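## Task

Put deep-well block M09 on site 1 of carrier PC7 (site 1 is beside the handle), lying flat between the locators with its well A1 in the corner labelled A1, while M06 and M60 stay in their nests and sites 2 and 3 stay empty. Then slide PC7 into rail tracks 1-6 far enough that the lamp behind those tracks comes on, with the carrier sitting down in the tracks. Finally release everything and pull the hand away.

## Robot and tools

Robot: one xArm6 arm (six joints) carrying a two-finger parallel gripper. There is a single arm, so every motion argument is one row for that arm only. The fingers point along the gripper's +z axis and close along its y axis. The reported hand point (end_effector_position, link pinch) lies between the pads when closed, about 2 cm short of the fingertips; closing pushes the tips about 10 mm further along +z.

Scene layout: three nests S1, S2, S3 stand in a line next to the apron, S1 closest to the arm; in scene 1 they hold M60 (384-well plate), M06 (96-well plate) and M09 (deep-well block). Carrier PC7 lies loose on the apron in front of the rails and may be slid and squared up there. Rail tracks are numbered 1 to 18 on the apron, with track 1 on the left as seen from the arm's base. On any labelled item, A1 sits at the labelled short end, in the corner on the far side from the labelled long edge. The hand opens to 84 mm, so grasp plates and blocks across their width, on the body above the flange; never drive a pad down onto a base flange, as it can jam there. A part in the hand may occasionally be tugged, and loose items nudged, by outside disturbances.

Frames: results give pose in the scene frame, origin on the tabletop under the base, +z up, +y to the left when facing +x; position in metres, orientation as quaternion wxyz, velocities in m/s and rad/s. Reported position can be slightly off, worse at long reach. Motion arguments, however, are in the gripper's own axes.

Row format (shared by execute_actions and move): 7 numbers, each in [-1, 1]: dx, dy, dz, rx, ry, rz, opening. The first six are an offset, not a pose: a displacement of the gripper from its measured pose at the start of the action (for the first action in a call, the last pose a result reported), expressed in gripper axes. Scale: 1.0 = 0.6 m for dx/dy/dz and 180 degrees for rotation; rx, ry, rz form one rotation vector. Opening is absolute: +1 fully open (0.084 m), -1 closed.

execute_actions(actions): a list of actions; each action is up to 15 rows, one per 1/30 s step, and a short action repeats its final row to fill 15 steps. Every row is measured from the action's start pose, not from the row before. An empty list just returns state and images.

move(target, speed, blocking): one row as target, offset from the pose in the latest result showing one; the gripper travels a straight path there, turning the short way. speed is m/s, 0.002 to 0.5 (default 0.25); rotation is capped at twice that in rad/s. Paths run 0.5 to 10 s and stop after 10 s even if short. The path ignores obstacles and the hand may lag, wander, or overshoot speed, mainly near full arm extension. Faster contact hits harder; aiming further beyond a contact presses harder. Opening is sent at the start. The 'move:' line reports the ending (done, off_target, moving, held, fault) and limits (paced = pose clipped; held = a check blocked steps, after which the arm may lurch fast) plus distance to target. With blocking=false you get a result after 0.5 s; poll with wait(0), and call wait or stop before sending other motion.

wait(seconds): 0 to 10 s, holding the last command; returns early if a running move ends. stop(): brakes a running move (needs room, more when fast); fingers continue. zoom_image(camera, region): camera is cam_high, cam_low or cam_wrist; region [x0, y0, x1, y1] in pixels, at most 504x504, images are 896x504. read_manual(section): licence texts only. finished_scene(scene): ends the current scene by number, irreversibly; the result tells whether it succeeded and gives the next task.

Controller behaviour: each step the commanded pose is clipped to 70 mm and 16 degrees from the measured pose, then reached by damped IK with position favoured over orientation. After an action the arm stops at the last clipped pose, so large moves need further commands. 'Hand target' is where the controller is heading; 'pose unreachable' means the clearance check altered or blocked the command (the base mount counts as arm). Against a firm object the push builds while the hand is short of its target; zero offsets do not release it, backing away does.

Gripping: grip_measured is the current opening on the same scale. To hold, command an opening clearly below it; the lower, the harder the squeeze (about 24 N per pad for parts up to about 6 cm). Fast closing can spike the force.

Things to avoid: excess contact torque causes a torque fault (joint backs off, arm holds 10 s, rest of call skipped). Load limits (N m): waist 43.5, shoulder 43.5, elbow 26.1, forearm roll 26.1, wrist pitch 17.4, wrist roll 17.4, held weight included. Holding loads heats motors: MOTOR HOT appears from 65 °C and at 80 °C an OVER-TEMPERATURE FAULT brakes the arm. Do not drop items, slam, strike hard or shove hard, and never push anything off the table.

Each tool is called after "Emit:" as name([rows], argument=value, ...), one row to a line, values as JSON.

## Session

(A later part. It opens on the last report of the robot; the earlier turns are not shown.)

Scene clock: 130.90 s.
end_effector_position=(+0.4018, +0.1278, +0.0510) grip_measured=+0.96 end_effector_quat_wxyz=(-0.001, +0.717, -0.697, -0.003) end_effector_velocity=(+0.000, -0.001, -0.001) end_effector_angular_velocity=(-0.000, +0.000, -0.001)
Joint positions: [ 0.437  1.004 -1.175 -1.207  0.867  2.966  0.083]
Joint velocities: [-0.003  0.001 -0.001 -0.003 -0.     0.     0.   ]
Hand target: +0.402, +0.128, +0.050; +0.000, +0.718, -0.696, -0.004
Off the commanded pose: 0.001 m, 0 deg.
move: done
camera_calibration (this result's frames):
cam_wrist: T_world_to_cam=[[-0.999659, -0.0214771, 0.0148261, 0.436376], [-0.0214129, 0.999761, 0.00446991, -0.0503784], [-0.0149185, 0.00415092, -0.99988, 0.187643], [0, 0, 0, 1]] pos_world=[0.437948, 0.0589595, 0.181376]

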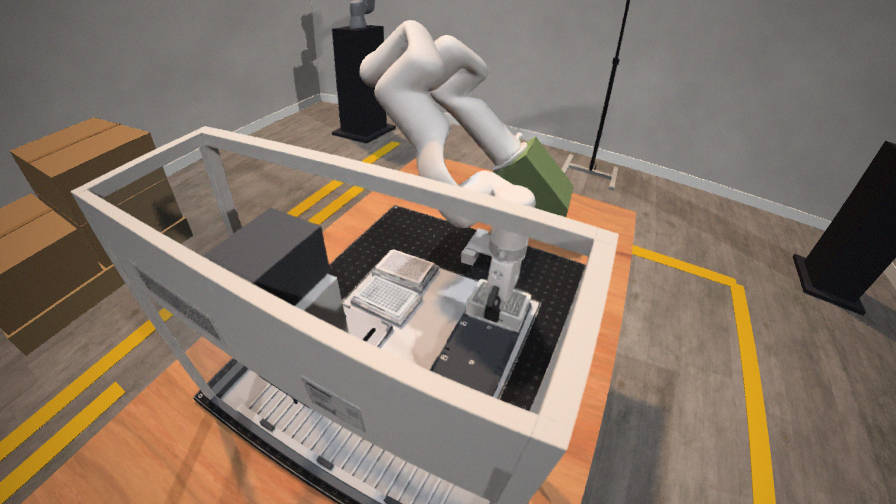

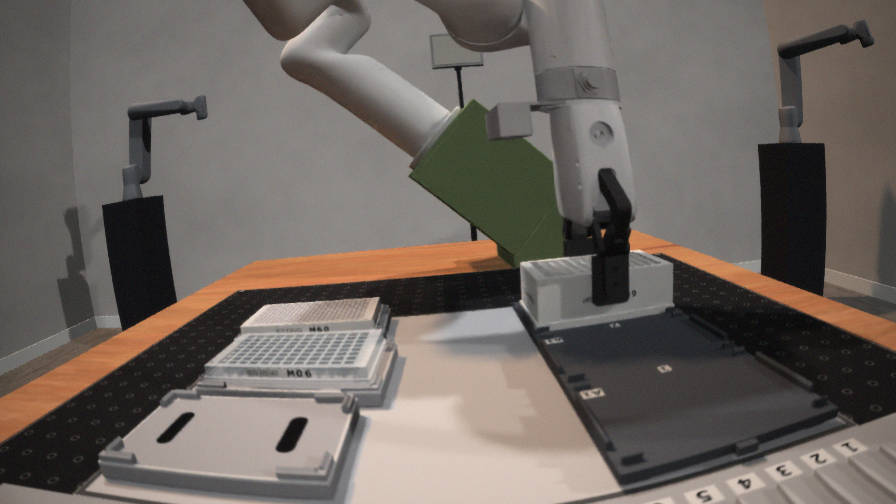

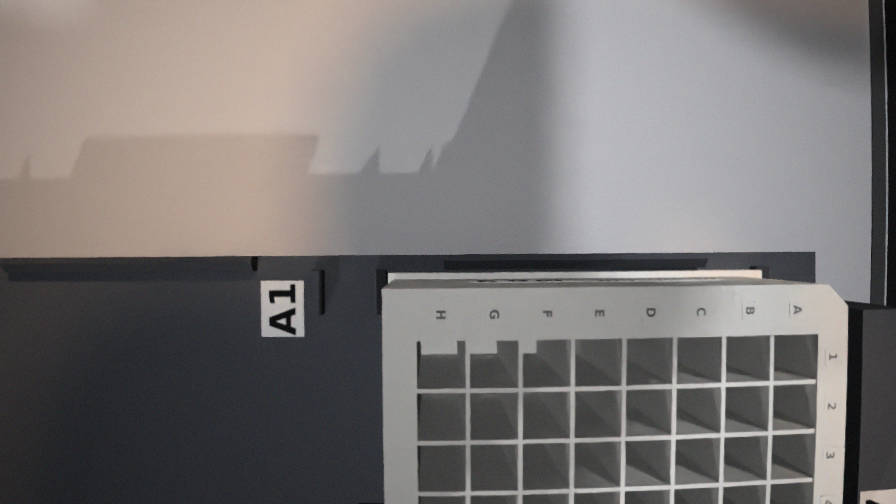

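Emit:
move(target=[0,0,-0.001,0,0,0,1])

Emit:
move(target=[0,0,-0.08,0,0,0,1], speed=0.04)

Emit:
move(target=[-0.09,-0.22,-0.25,0,0,0.009,1], speed=0.15)

Scene clock: 139.00 s.
end_effector_position=(+0.4014, +0.1278, +0.0513) grip_measured=+1.00 end_effector_quat_wxyz=(-0.000, +0.718, -0.696, -0.004) end_effector_velocity=(+0.001, -0.000, +0.000) end_effector_angular_velocity=(+0.001, -0.001, -0.001)
Joint positions: [ 0.438  1.003 -1.174 -1.206  0.868  2.965  0.084]
Joint velocities: [-0.    -0.001 -0.    -0.    -0.     0.     0.   ]
Hand target: +0.402, +0.128, +0.052; -0.001, +0.717, -0.697, -0.003
Off the commanded pose: 0.000 m, 0 deg.
move: done
camera_calibration (this result's frames):
cam_wrist: T_world_to_cam=[[-0.99964, -0.0218326, 0.0155848, 0.435969], [-0.0217711, 0.999755, 0.0041048, -0.050169], [-0.0156706, 0.00376403, -0.99987, 0.188297], [0, 0, 0, 1]] pos_world=[0.437671, 0.0589663, 0.181684]

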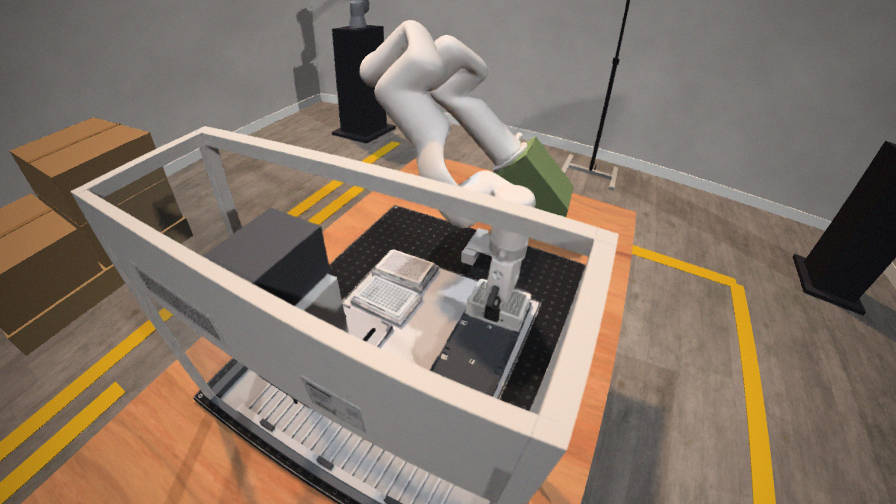

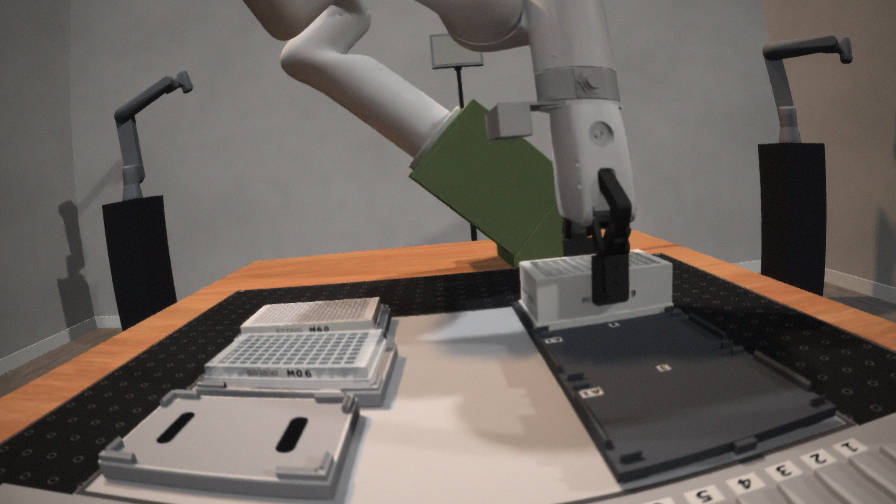

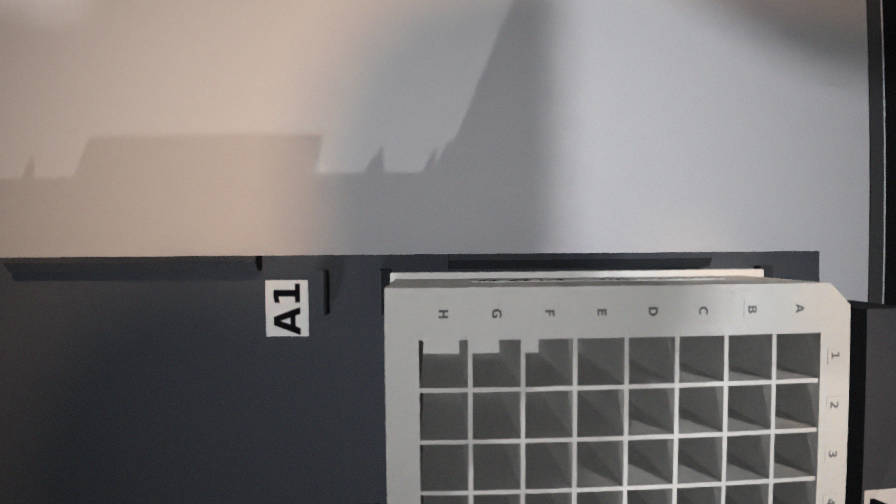

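Scene clock: 140.50 s.
end_effector_position=(+0.4015, +0.1275, +0.0990) grip_measured=+1.00 end_effector_quat_wxyz=(+0.000, +0.718, -0.696, -0.003) end_effector_velocity=(-0.002, -0.000, -0.001) end_effector_angular_velocity=(-0.002, +0.004, -0.001)
Joint positions: [ 0.525  0.91  -1.133 -1.088  0.905  2.914  0.084]
Joint velocities: [-0.     0.     0.002  0.002  0.001  0.001 -0.   ]
Hand target: +0.402, +0.127, +0.099; -0.000, +0.718, -0.696, -0.003
Off the commanded pose: 0.000 m, 0 deg.
move: done
camera_calibration (this result's frames):
cam_wrist: T_world_to_cam=[[-0.999639, -0.0219078, 0.0155772, 0.435341], [-0.0218544, 0.999755, 0.00359256, -0.0499885], [-0.0156521, 0.00325083, -0.999872, 0.236036], [0, 0, 0, 1]] pos_world=[0.437786, 0.0587463, 0.229404]

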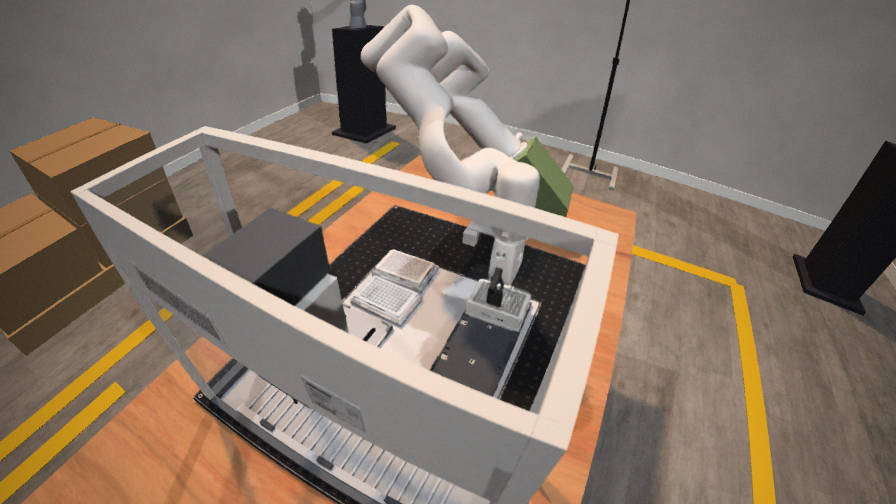

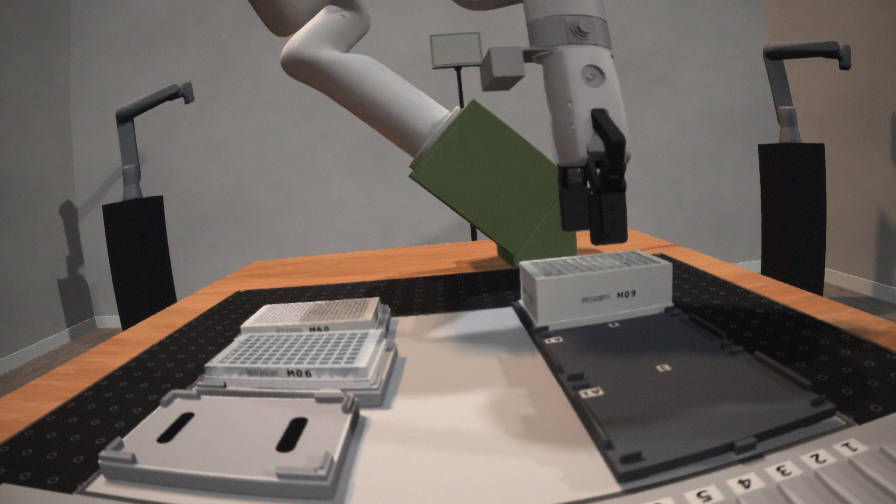

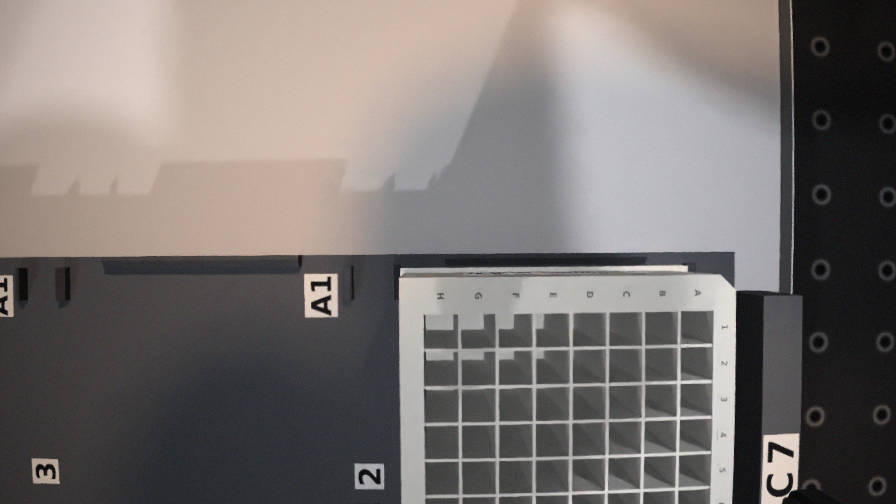

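Scene clock: 142.27 s.
end_effector_position=(+0.5325, +0.1847, +0.2477) grip_measured=+1.00 end_effector_quat_wxyz=(+0.000, +0.708, -0.706, -0.003) end_effector_velocity=(+0.002, -0.000, +0.001) end_effector_angular_velocity=(-0.004, +0.003, -0.002)
Joint positions: [ 0.723  1.129 -1.869 -0.727  1.301  2.554  0.084]
Joint velocities: [ 0.001  0.011 -0.023  0.003  0.015 -0.006  0.   ]
Hand target: +0.533, +0.185, +0.248; -0.000, +0.708, -0.706, -0.003
Off the commanded pose: 0.001 m, 0 deg.
move: done
camera_calibration (this result's frames):
cam_wrist: T_world_to_cam=[[-0.99987, 0.0054642, 0.0151771, 0.560376], [0.00549778, 0.999983, 0.00217148, -0.119149], [-0.015165, 0.00225464, -0.999882, 0.386504], [0, 0, 0, 1]] pos_world=[0.566819, 0.115214, 0.378213]

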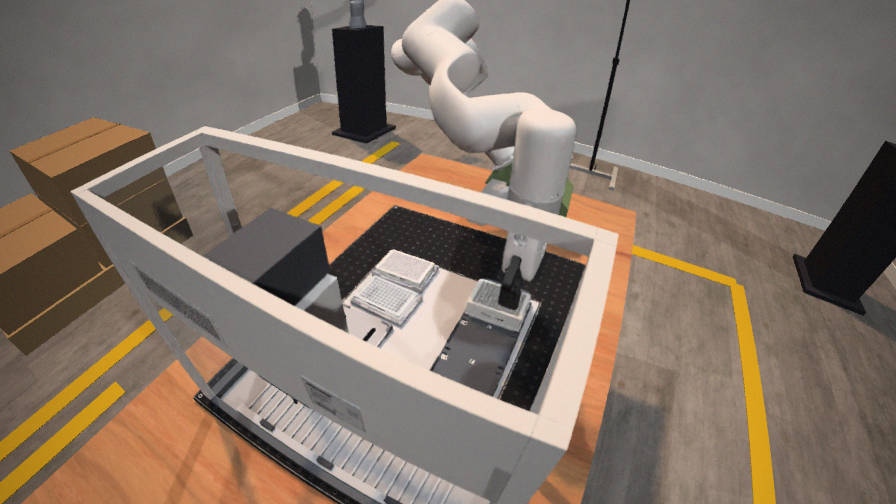

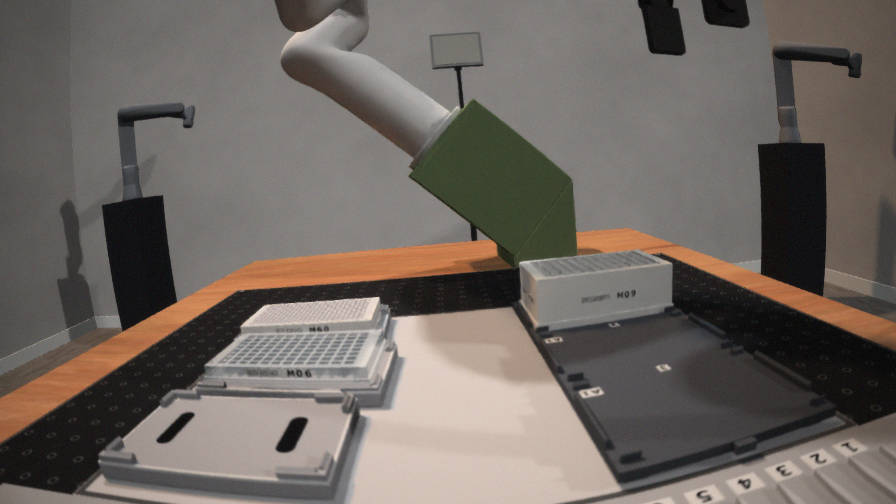

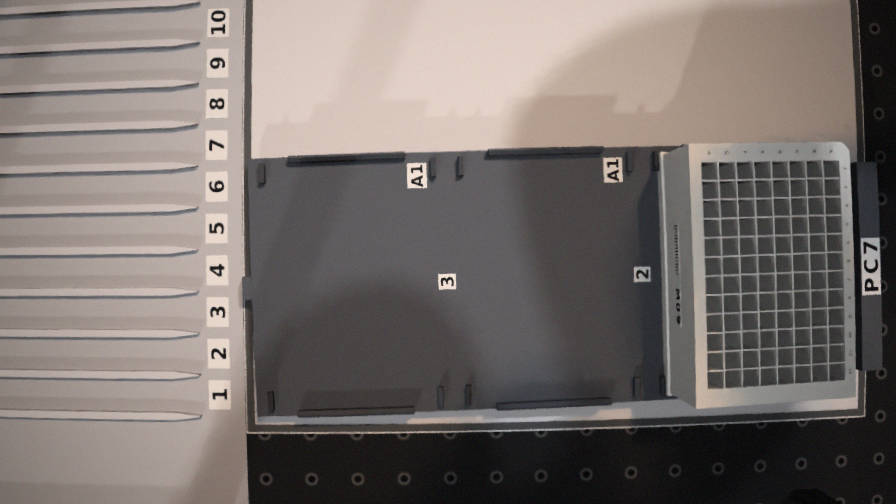

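Emit:
move(target=[0.2295,0.334,0.25,0,0,0,-1], speed=0.2)

Emit:
move(target=[0,0,0.076,0,0,0,-1], speed=0.04)

Scene clock: 158.47 s.
end_effector_position=(+0.3313, +0.0476, +0.0990) grip_measured=-1.00 end_effector_quat_wxyz=(+0.000, +0.708, -0.706, -0.004) end_effector_velocity=(-0.003, -0.001, -0.002) end_effector_angular_velocity=(+0.000, -0.000, +0.001)
Joint positions: [ 0.437  0.618 -0.748 -1.24   0.854  3.045  0.   ]
Joint velocities: [-0.005 -0.002  0.008 -0.01  -0.003  0.008  0.   ]
Hand target: +0.331, +0.047, +0.099; +0.001, +0.708, -0.706, -0.004
Off the commanded pose: 0.001 m, 0 deg.
move: done
camera_calibration (this result's frames):
cam_wrist: T_world_to_cam=[[-0.999849, 0.00624679, 0.0161879, 0.362114], [0.00630647, 0.999973, 0.00363824, 0.0189643], [-0.0161647, 0.00373978, -0.999862, 0.235349], [0, 0, 0, 1]] pos_world=[0.365744, -0.022106, 0.229386]

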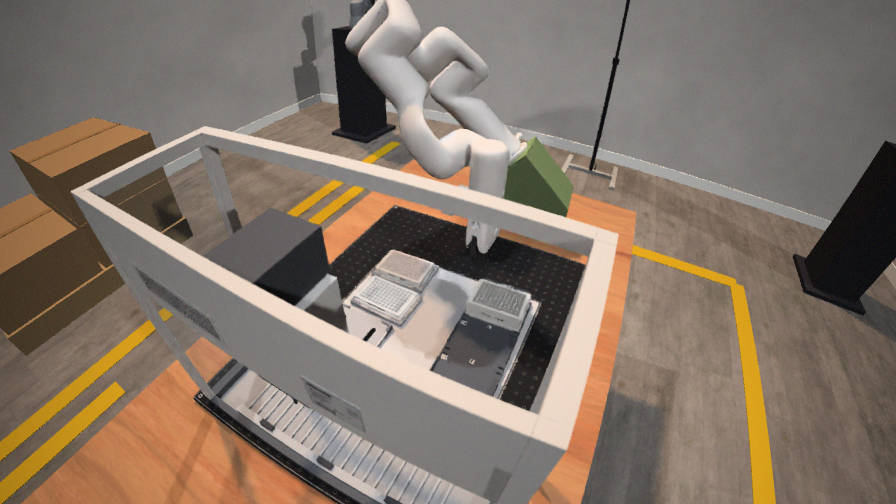

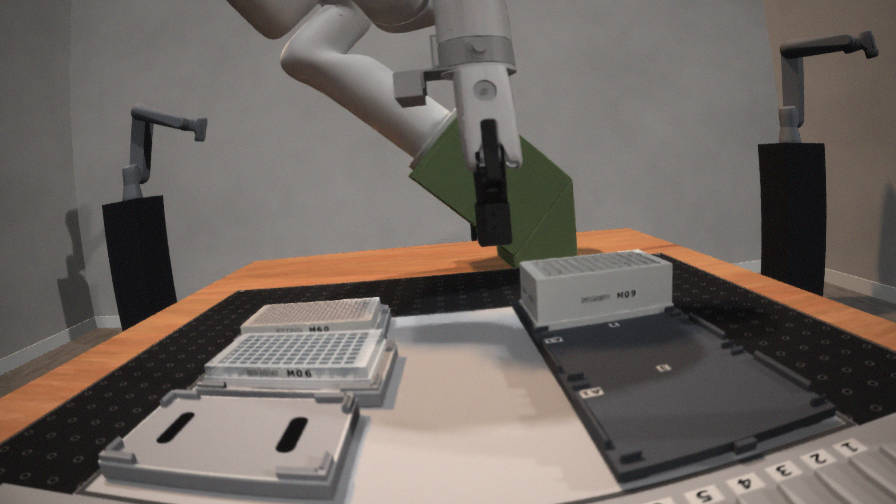

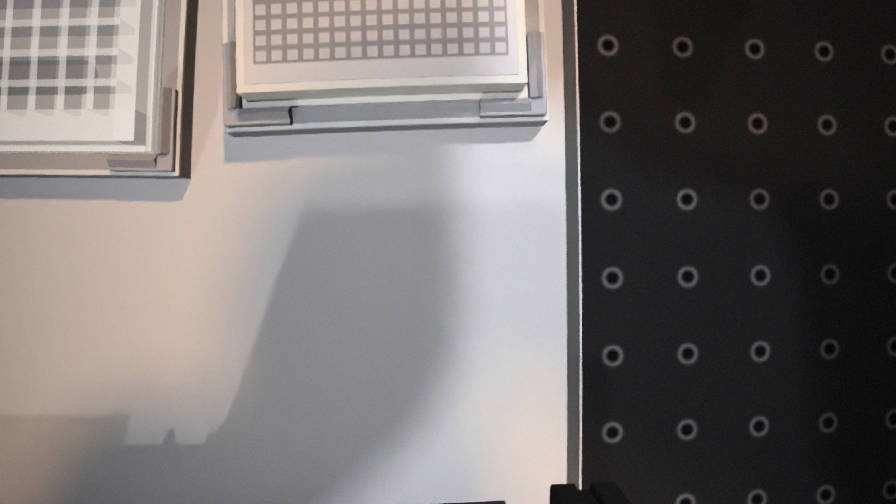

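Scene clock: 159.90 s.
end_effector_position=(+0.3312, +0.0479, +0.0537) grip_measured=-1.00 end_effector_quat_wxyz=(+0.000, +0.708, -0.706, -0.004) end_effector_velocity=(+0.001, +0.000, -0.000) end_effector_angular_velocity=(+0.001, -0.003, -0.000)
Joint positions: [ 0.333  0.726 -0.795 -1.394  0.828  3.121  0.   ]
Joint velocities: [-0.001  0.001 -0.002 -0.003 -0.001  0.001  0.   ]
Hand target: +0.331, +0.048, +0.054; +0.000, +0.708, -0.706, -0.004
Off the commanded pose: 0.000 m, 0 deg.
move: done
camera_calibration (this result's frames):
cam_wrist: T_world_to_cam=[[-0.999847, 0.00628976, 0.0163416, 0.362674], [0.00635827, 0.999971, 0.00414338, 0.0187995], [-0.016315, 0.00424665, -0.999858, 0.190083], [0, 0, 0, 1]] pos_world=[0.3656, -0.0218873, 0.184051]

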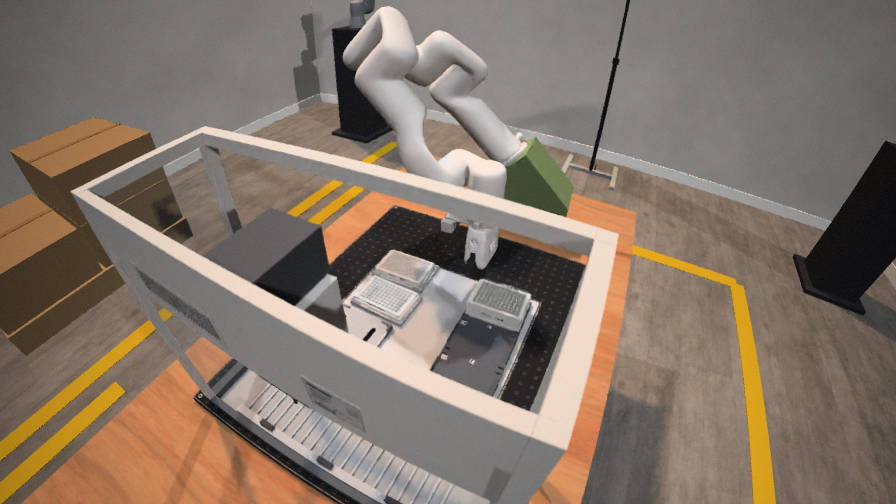

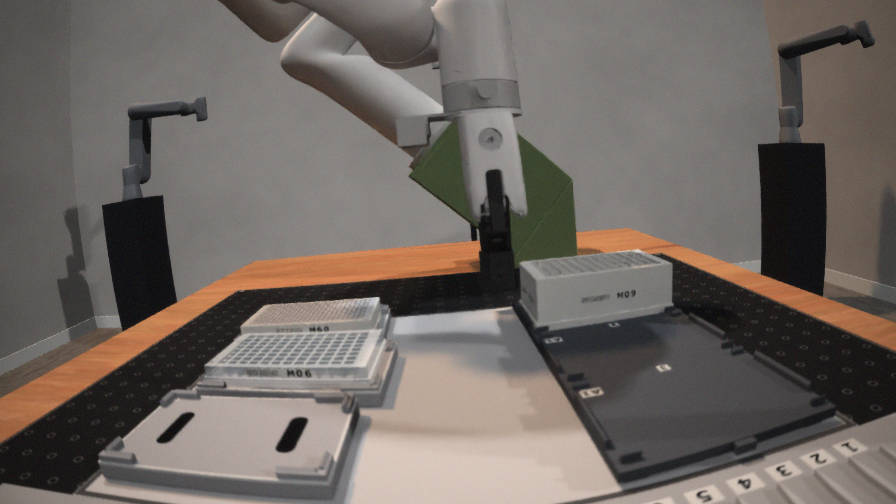

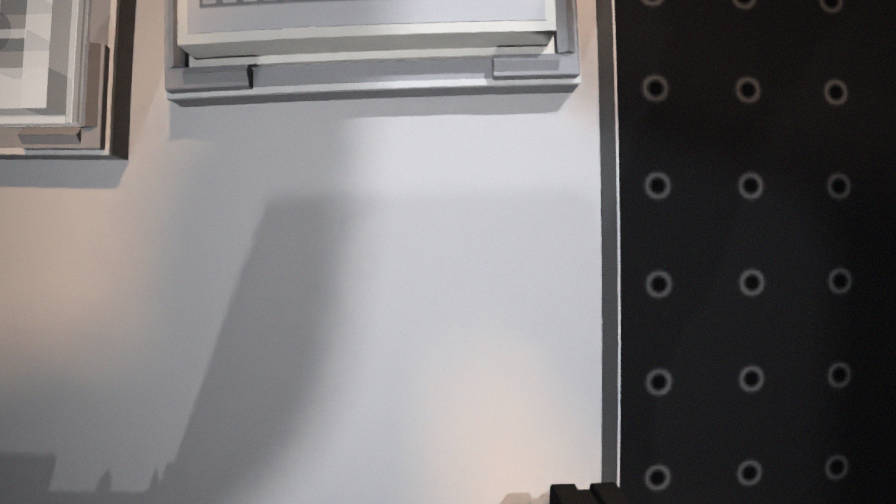

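Emit:
move(target=[-0.019,-0.004,0.004,0,0,0,-1], speed=0.01)

Scene clock: 163.33 s.
end_effector_position=(+0.3335, +0.0592, +0.0513) grip_measured=-1.00 end_effector_quat_wxyz=(+0.000, +0.708, -0.706, -0.004) end_effector_velocity=(+0.001, +0.000, -0.000) end_effector_angular_velocity=(-0.000, -0.000, -0.002)
Joint positions: [ 0.349  0.765 -0.827 -1.384  0.828  3.129  0.   ]
Joint velocities: [-0.     0.001 -0.002  0.     0.     0.001  0.   ]
Hand target: +0.334, +0.059, +0.051; +0.000, +0.708, -0.706, -0.004
Off the commanded pose: 0.000 m, 0 deg.
move: done
camera_calibration (this result's frames):
cam_wrist: T_world_to_cam=[[-0.999845, 0.00624416, 0.0164432, 0.364982], [0.00631056, 0.999972, 0.00398922, 0.00750749], [-0.0164178, 0.00409237, -0.999857, 0.18771], [0, 0, 0, 1]] pos_world=[0.36796, -0.0105545, 0.181652]

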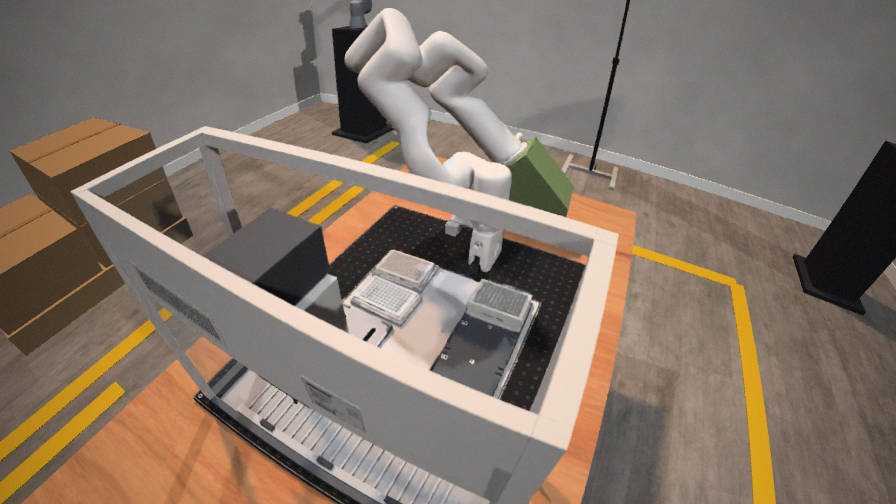

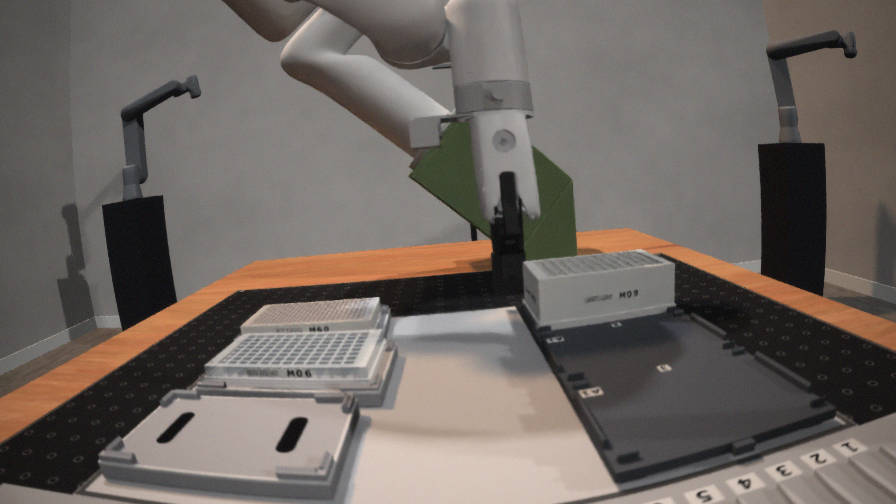

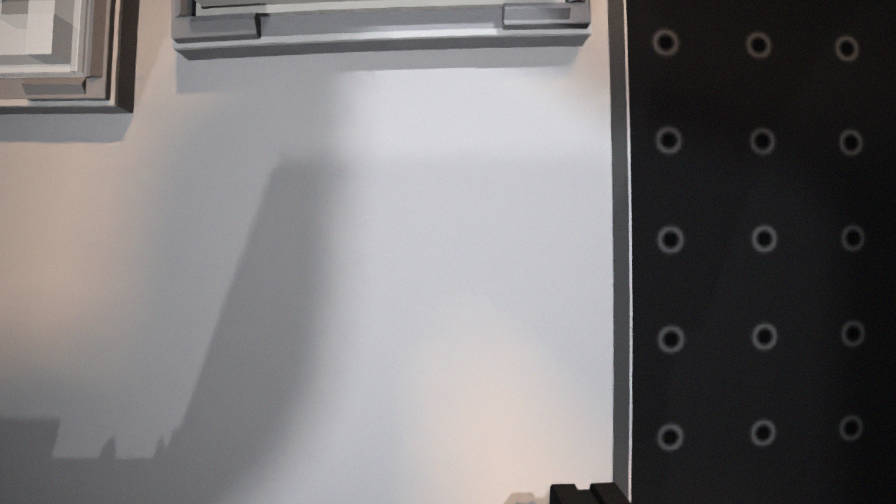

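Emit:
move(target=[0.01,0,-0.1,0,0,0,-1], speed=0.08)

Emit:
move(target=[-0.25,-0.31,-0.24,0,0,0,-1], speed=0.2)

Scene clock: 167.70 s.
end_effector_position=(+0.3336, +0.0529, +0.1108) grip_measured=-1.00 end_effector_quat_wxyz=(+0.000, +0.708, -0.706, -0.004) end_effector_velocity=(-0.000, -0.000, +0.000) end_effector_angular_velocity=(-0.000, +0.001, -0.002)
Joint positions: [ 0.472  0.609 -0.756 -1.192  0.865  3.025  0.   ]
Joint velocities: [ 0.001 -0.002  0.     0.003  0.001 -0.001  0.   ]
Hand target: +0.334, +0.053, +0.111; +0.000, +0.708, -0.706, -0.004
Off the commanded pose: 0.001 m, 0 deg.
move: done
camera_calibration (this result's frames):
cam_wrist: T_world_to_cam=[[-0.999847, 0.00605421, 0.0164283, 0.364166], [0.00610879, 0.999976, 0.00327436, 0.0137579], [-0.0164081, 0.00337421, -0.99986, 0.24727], [0, 0, 0, 1]] pos_world=[0.368083, -0.0167967, 0.241208]

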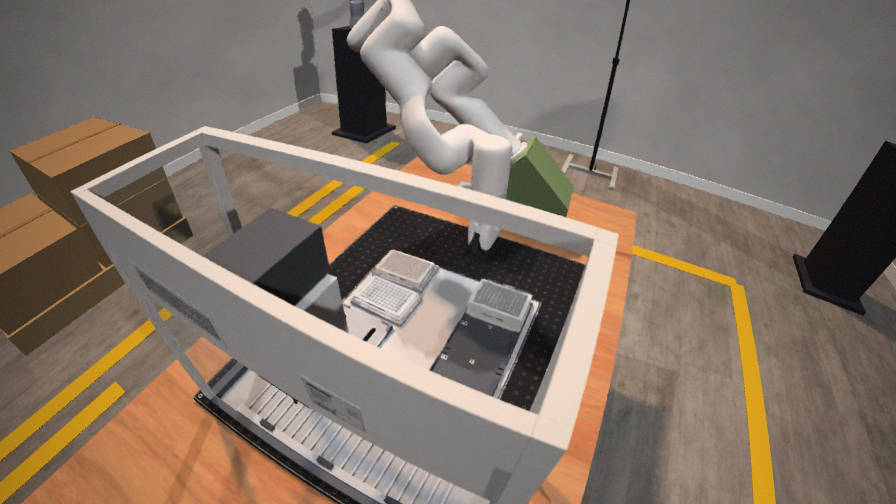

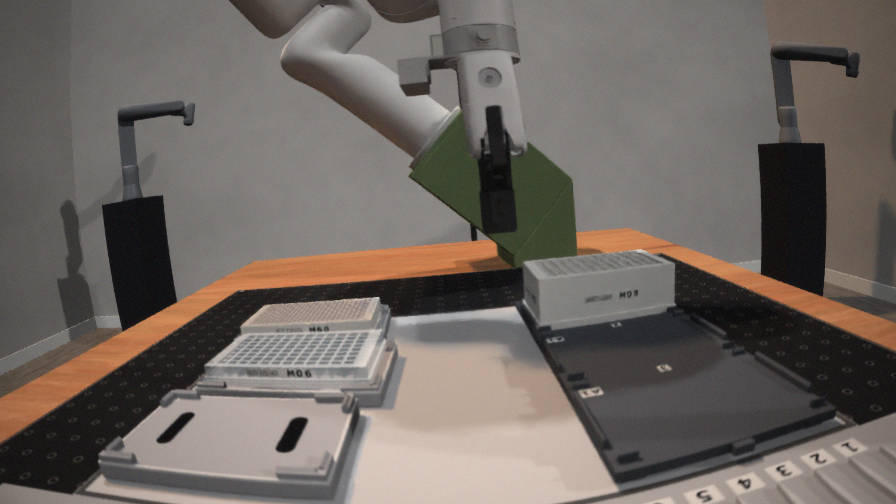

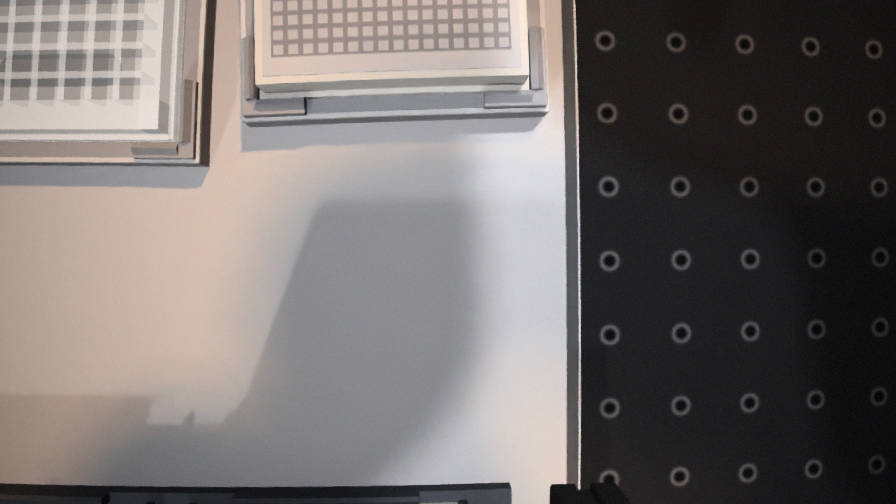

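Scene clock: 169.57 s.
end_effector_position=(+0.5207, +0.2022, +0.2537) grip_measured=-1.00 end_effector_quat_wxyz=(+0.000, +0.708, -0.706, -0.003) end_effector_velocity=(+0.004, +0.000, +0.005) end_effector_angular_velocity=(+0.000, -0.002, -0.005)
Joint positions: [ 0.756  1.153 -1.885 -0.709  1.31   2.576  0.   ]
Joint velocities: [ 0.003  0.008 -0.028  0.004  0.015 -0.006  0.   ]
Hand target: +0.521, +0.202, +0.254; +0.000, +0.708, -0.706, -0.003
Off the commanded pose: 0.001 m, 0 deg.
move: done
camera_calibration (this result's frames):
cam_wrist: T_world_to_cam=[[-0.99987, 0.00571154, 0.015096, 0.548392], [0.00574424, 0.999981, 0.00212359, -0.136728], [-0.0150836, 0.00221003, -0.999884, 0.392268], [0, 0, 0, 1]] pos_world=[0.555023, 0.132726, 0.384234]

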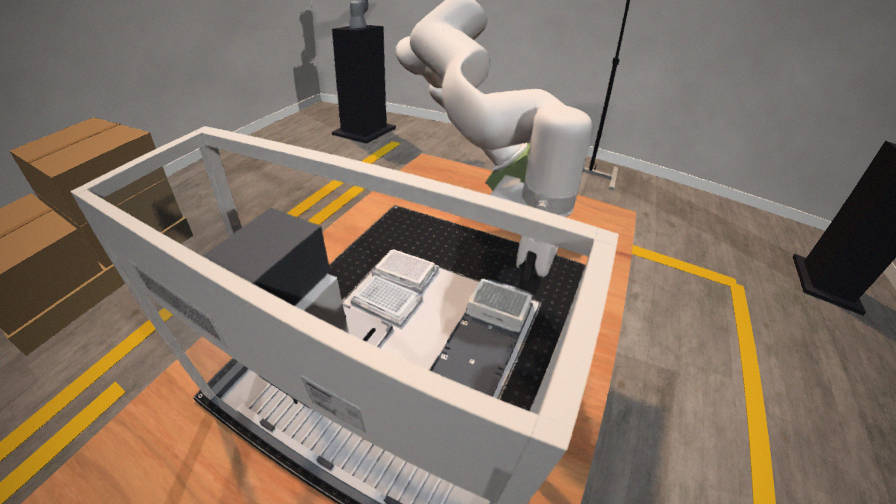

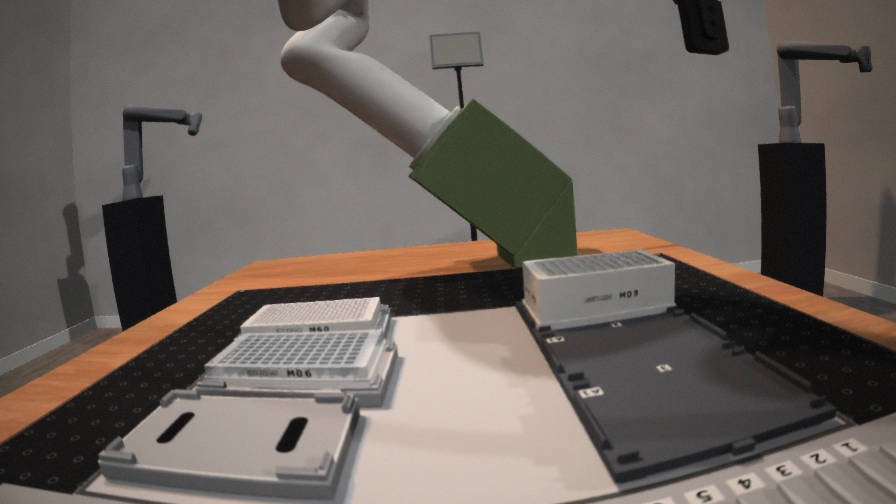

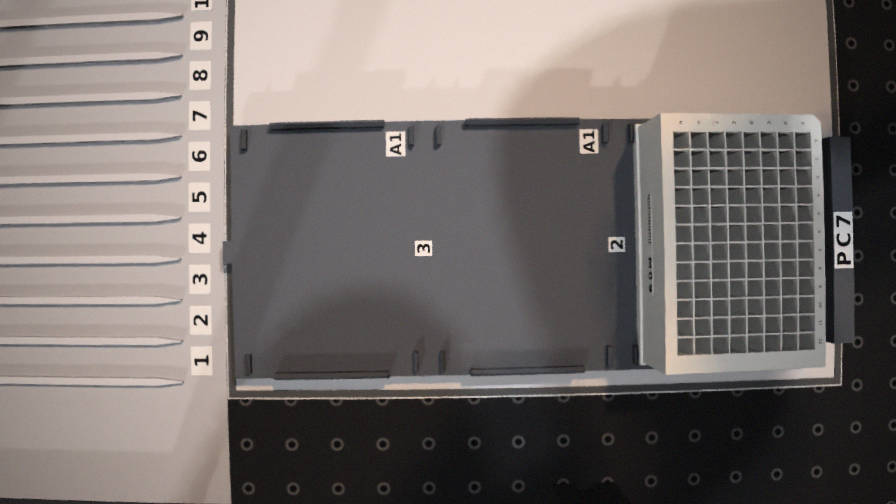

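Emit:
move(target=[0.274,0.085,0.306,0,0,-0.003,1], speed=0.2)

Emit:
move(target=[0,0,0.07,0,0,0,1], speed=0.03)

Emit:
zoom_image(camera="cam_low", region=[440,250,700,490])

Scene clock: 185.33 s.
end_effector_position=(+0.4687, +0.0391, +0.0709) grip_measured=+1.00 end_effector_quat_wxyz=(-0.000, +0.711, -0.703, -0.004) end_effector_velocity=(-0.002, -0.001, -0.002) end_effector_angular_velocity=(-0.002, +0.003, -0.000)
Joint positions: [ 0.317  0.824 -1.186 -1.169  0.909  2.741  0.084]
Joint velocities: [-0.004  0.     0.004 -0.004  0.     0.003 -0.   ]
Hand target: +0.468, +0.039, +0.070; -0.000, +0.711, -0.703, -0.004
Off the commanded pose: 0.002 m, 0 deg.
move: done
camera_calibration (this result's frames):
cam_wrist: T_world_to_cam=[[-0.999876, -0.00385912, 0.0152577, 0.500393], [-0.00379144, 0.999983, 0.00446228, 0.0313812], [-0.0152746, 0.00440388, -0.999874, 0.209083], [0, 0, 0, 1]] pos_world=[0.503644, -0.0303703, 0.201281]

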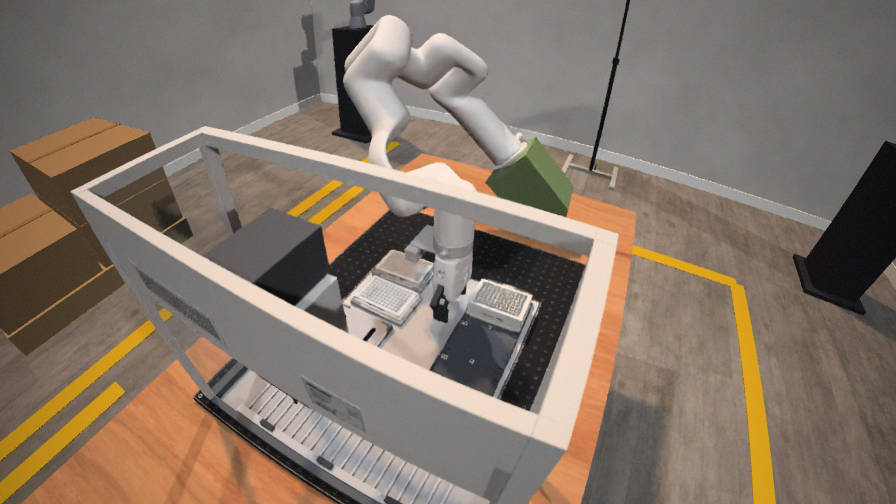

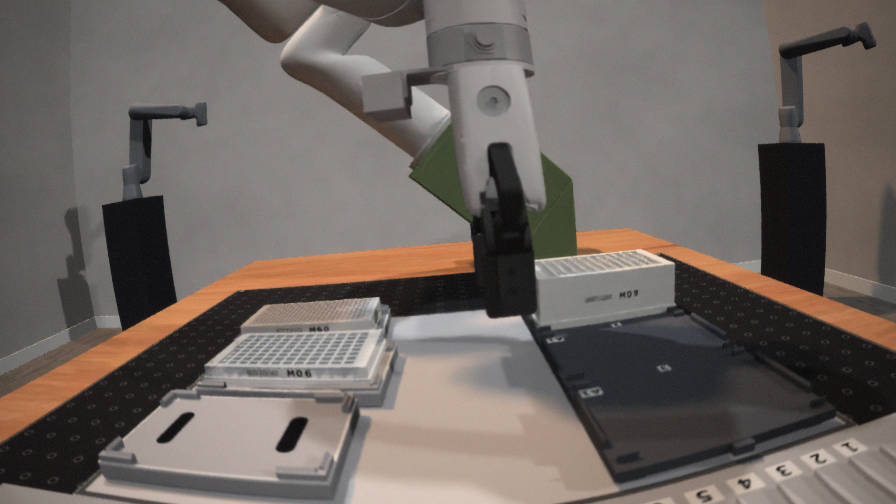

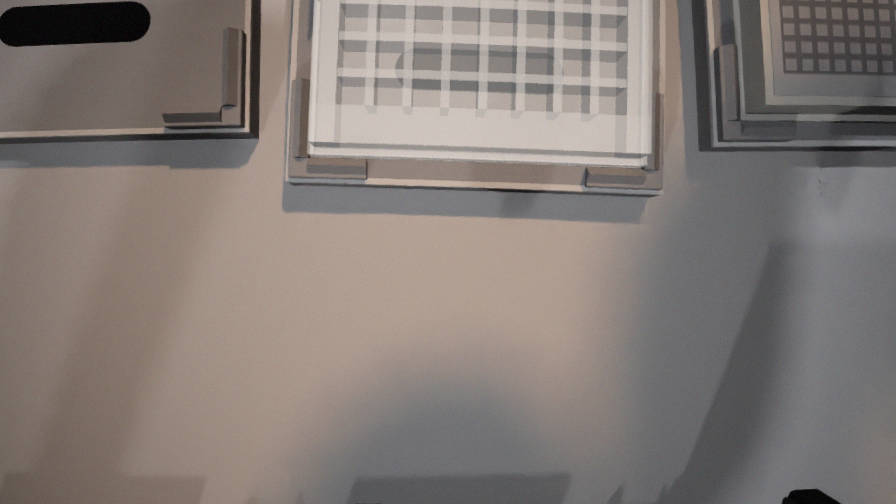

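Scene clock: 187.03 s.
end_effector_position=(+0.4686, +0.0394, +0.0291) grip_measured=+1.00 end_effector_quat_wxyz=(-0.001, +0.711, -0.703, -0.004) end_effector_velocity=(+0.002, +0.000, +0.001) end_effector_angular_velocity=(+0.001, -0.003, +0.000)
Joint positions: [ 0.246  0.905 -1.23  -1.259  0.873  2.775  0.084]
Joint velocities: [ 0.001 -0.    -0.002 -0.001 -0.001 -0.001 -0.   ]
Hand target: +0.468, +0.039, +0.029; -0.000, +0.711, -0.703, -0.004
Off the commanded pose: 0.000 m, 0 deg.
move: done
camera_calibration (this result's frames):
cam_wrist: T_world_to_cam=[[-0.999877, -0.0037534, 0.0152048, 0.500955], [-0.00367989, 0.999981, 0.00485991, 0.031263], [-0.0152228, 0.00480336, -0.999873, 0.167277], [0, 0, 0, 1]] pos_world=[0.503555, -0.0301856, 0.159487]

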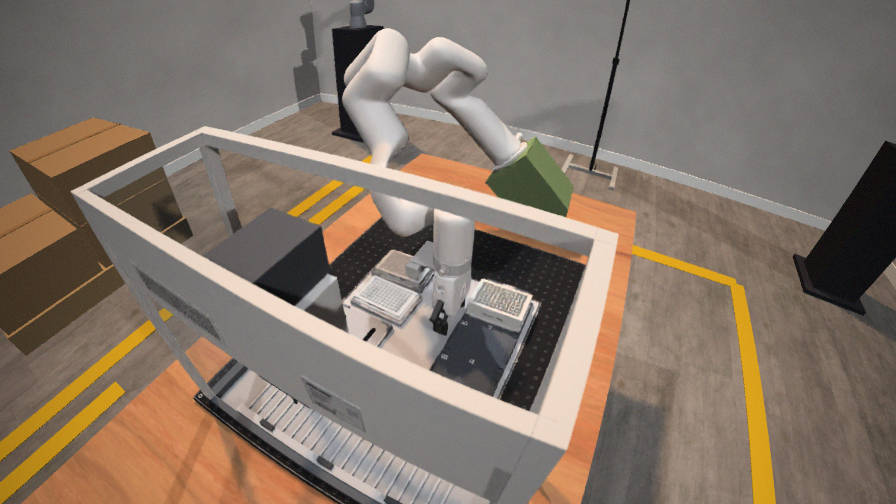

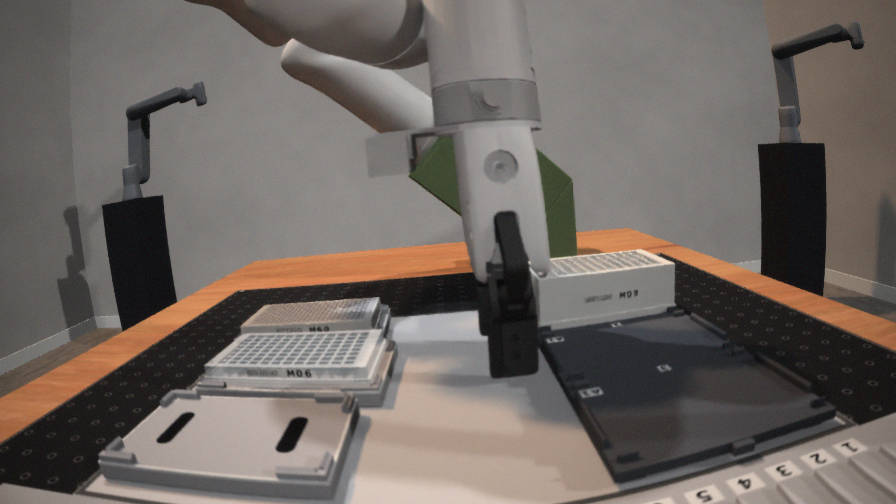

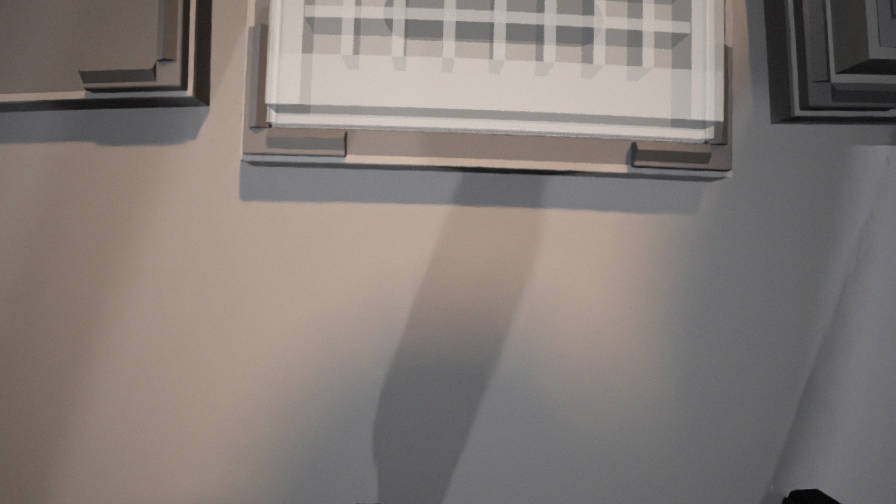

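Region (440, 250, 700, 490) of cam_low's 896x504 image, scaled by 1.938, with more detail than that image has; it fills the top 465 rows of this view, and the rest is white.

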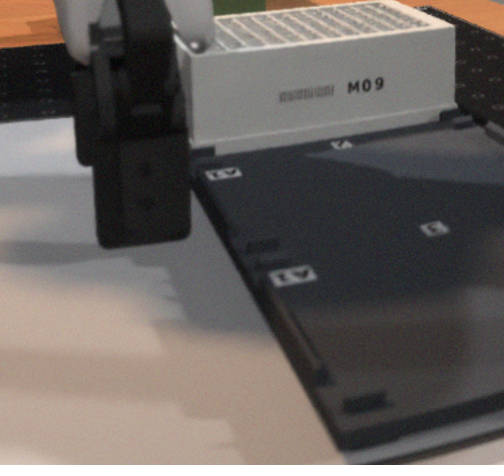

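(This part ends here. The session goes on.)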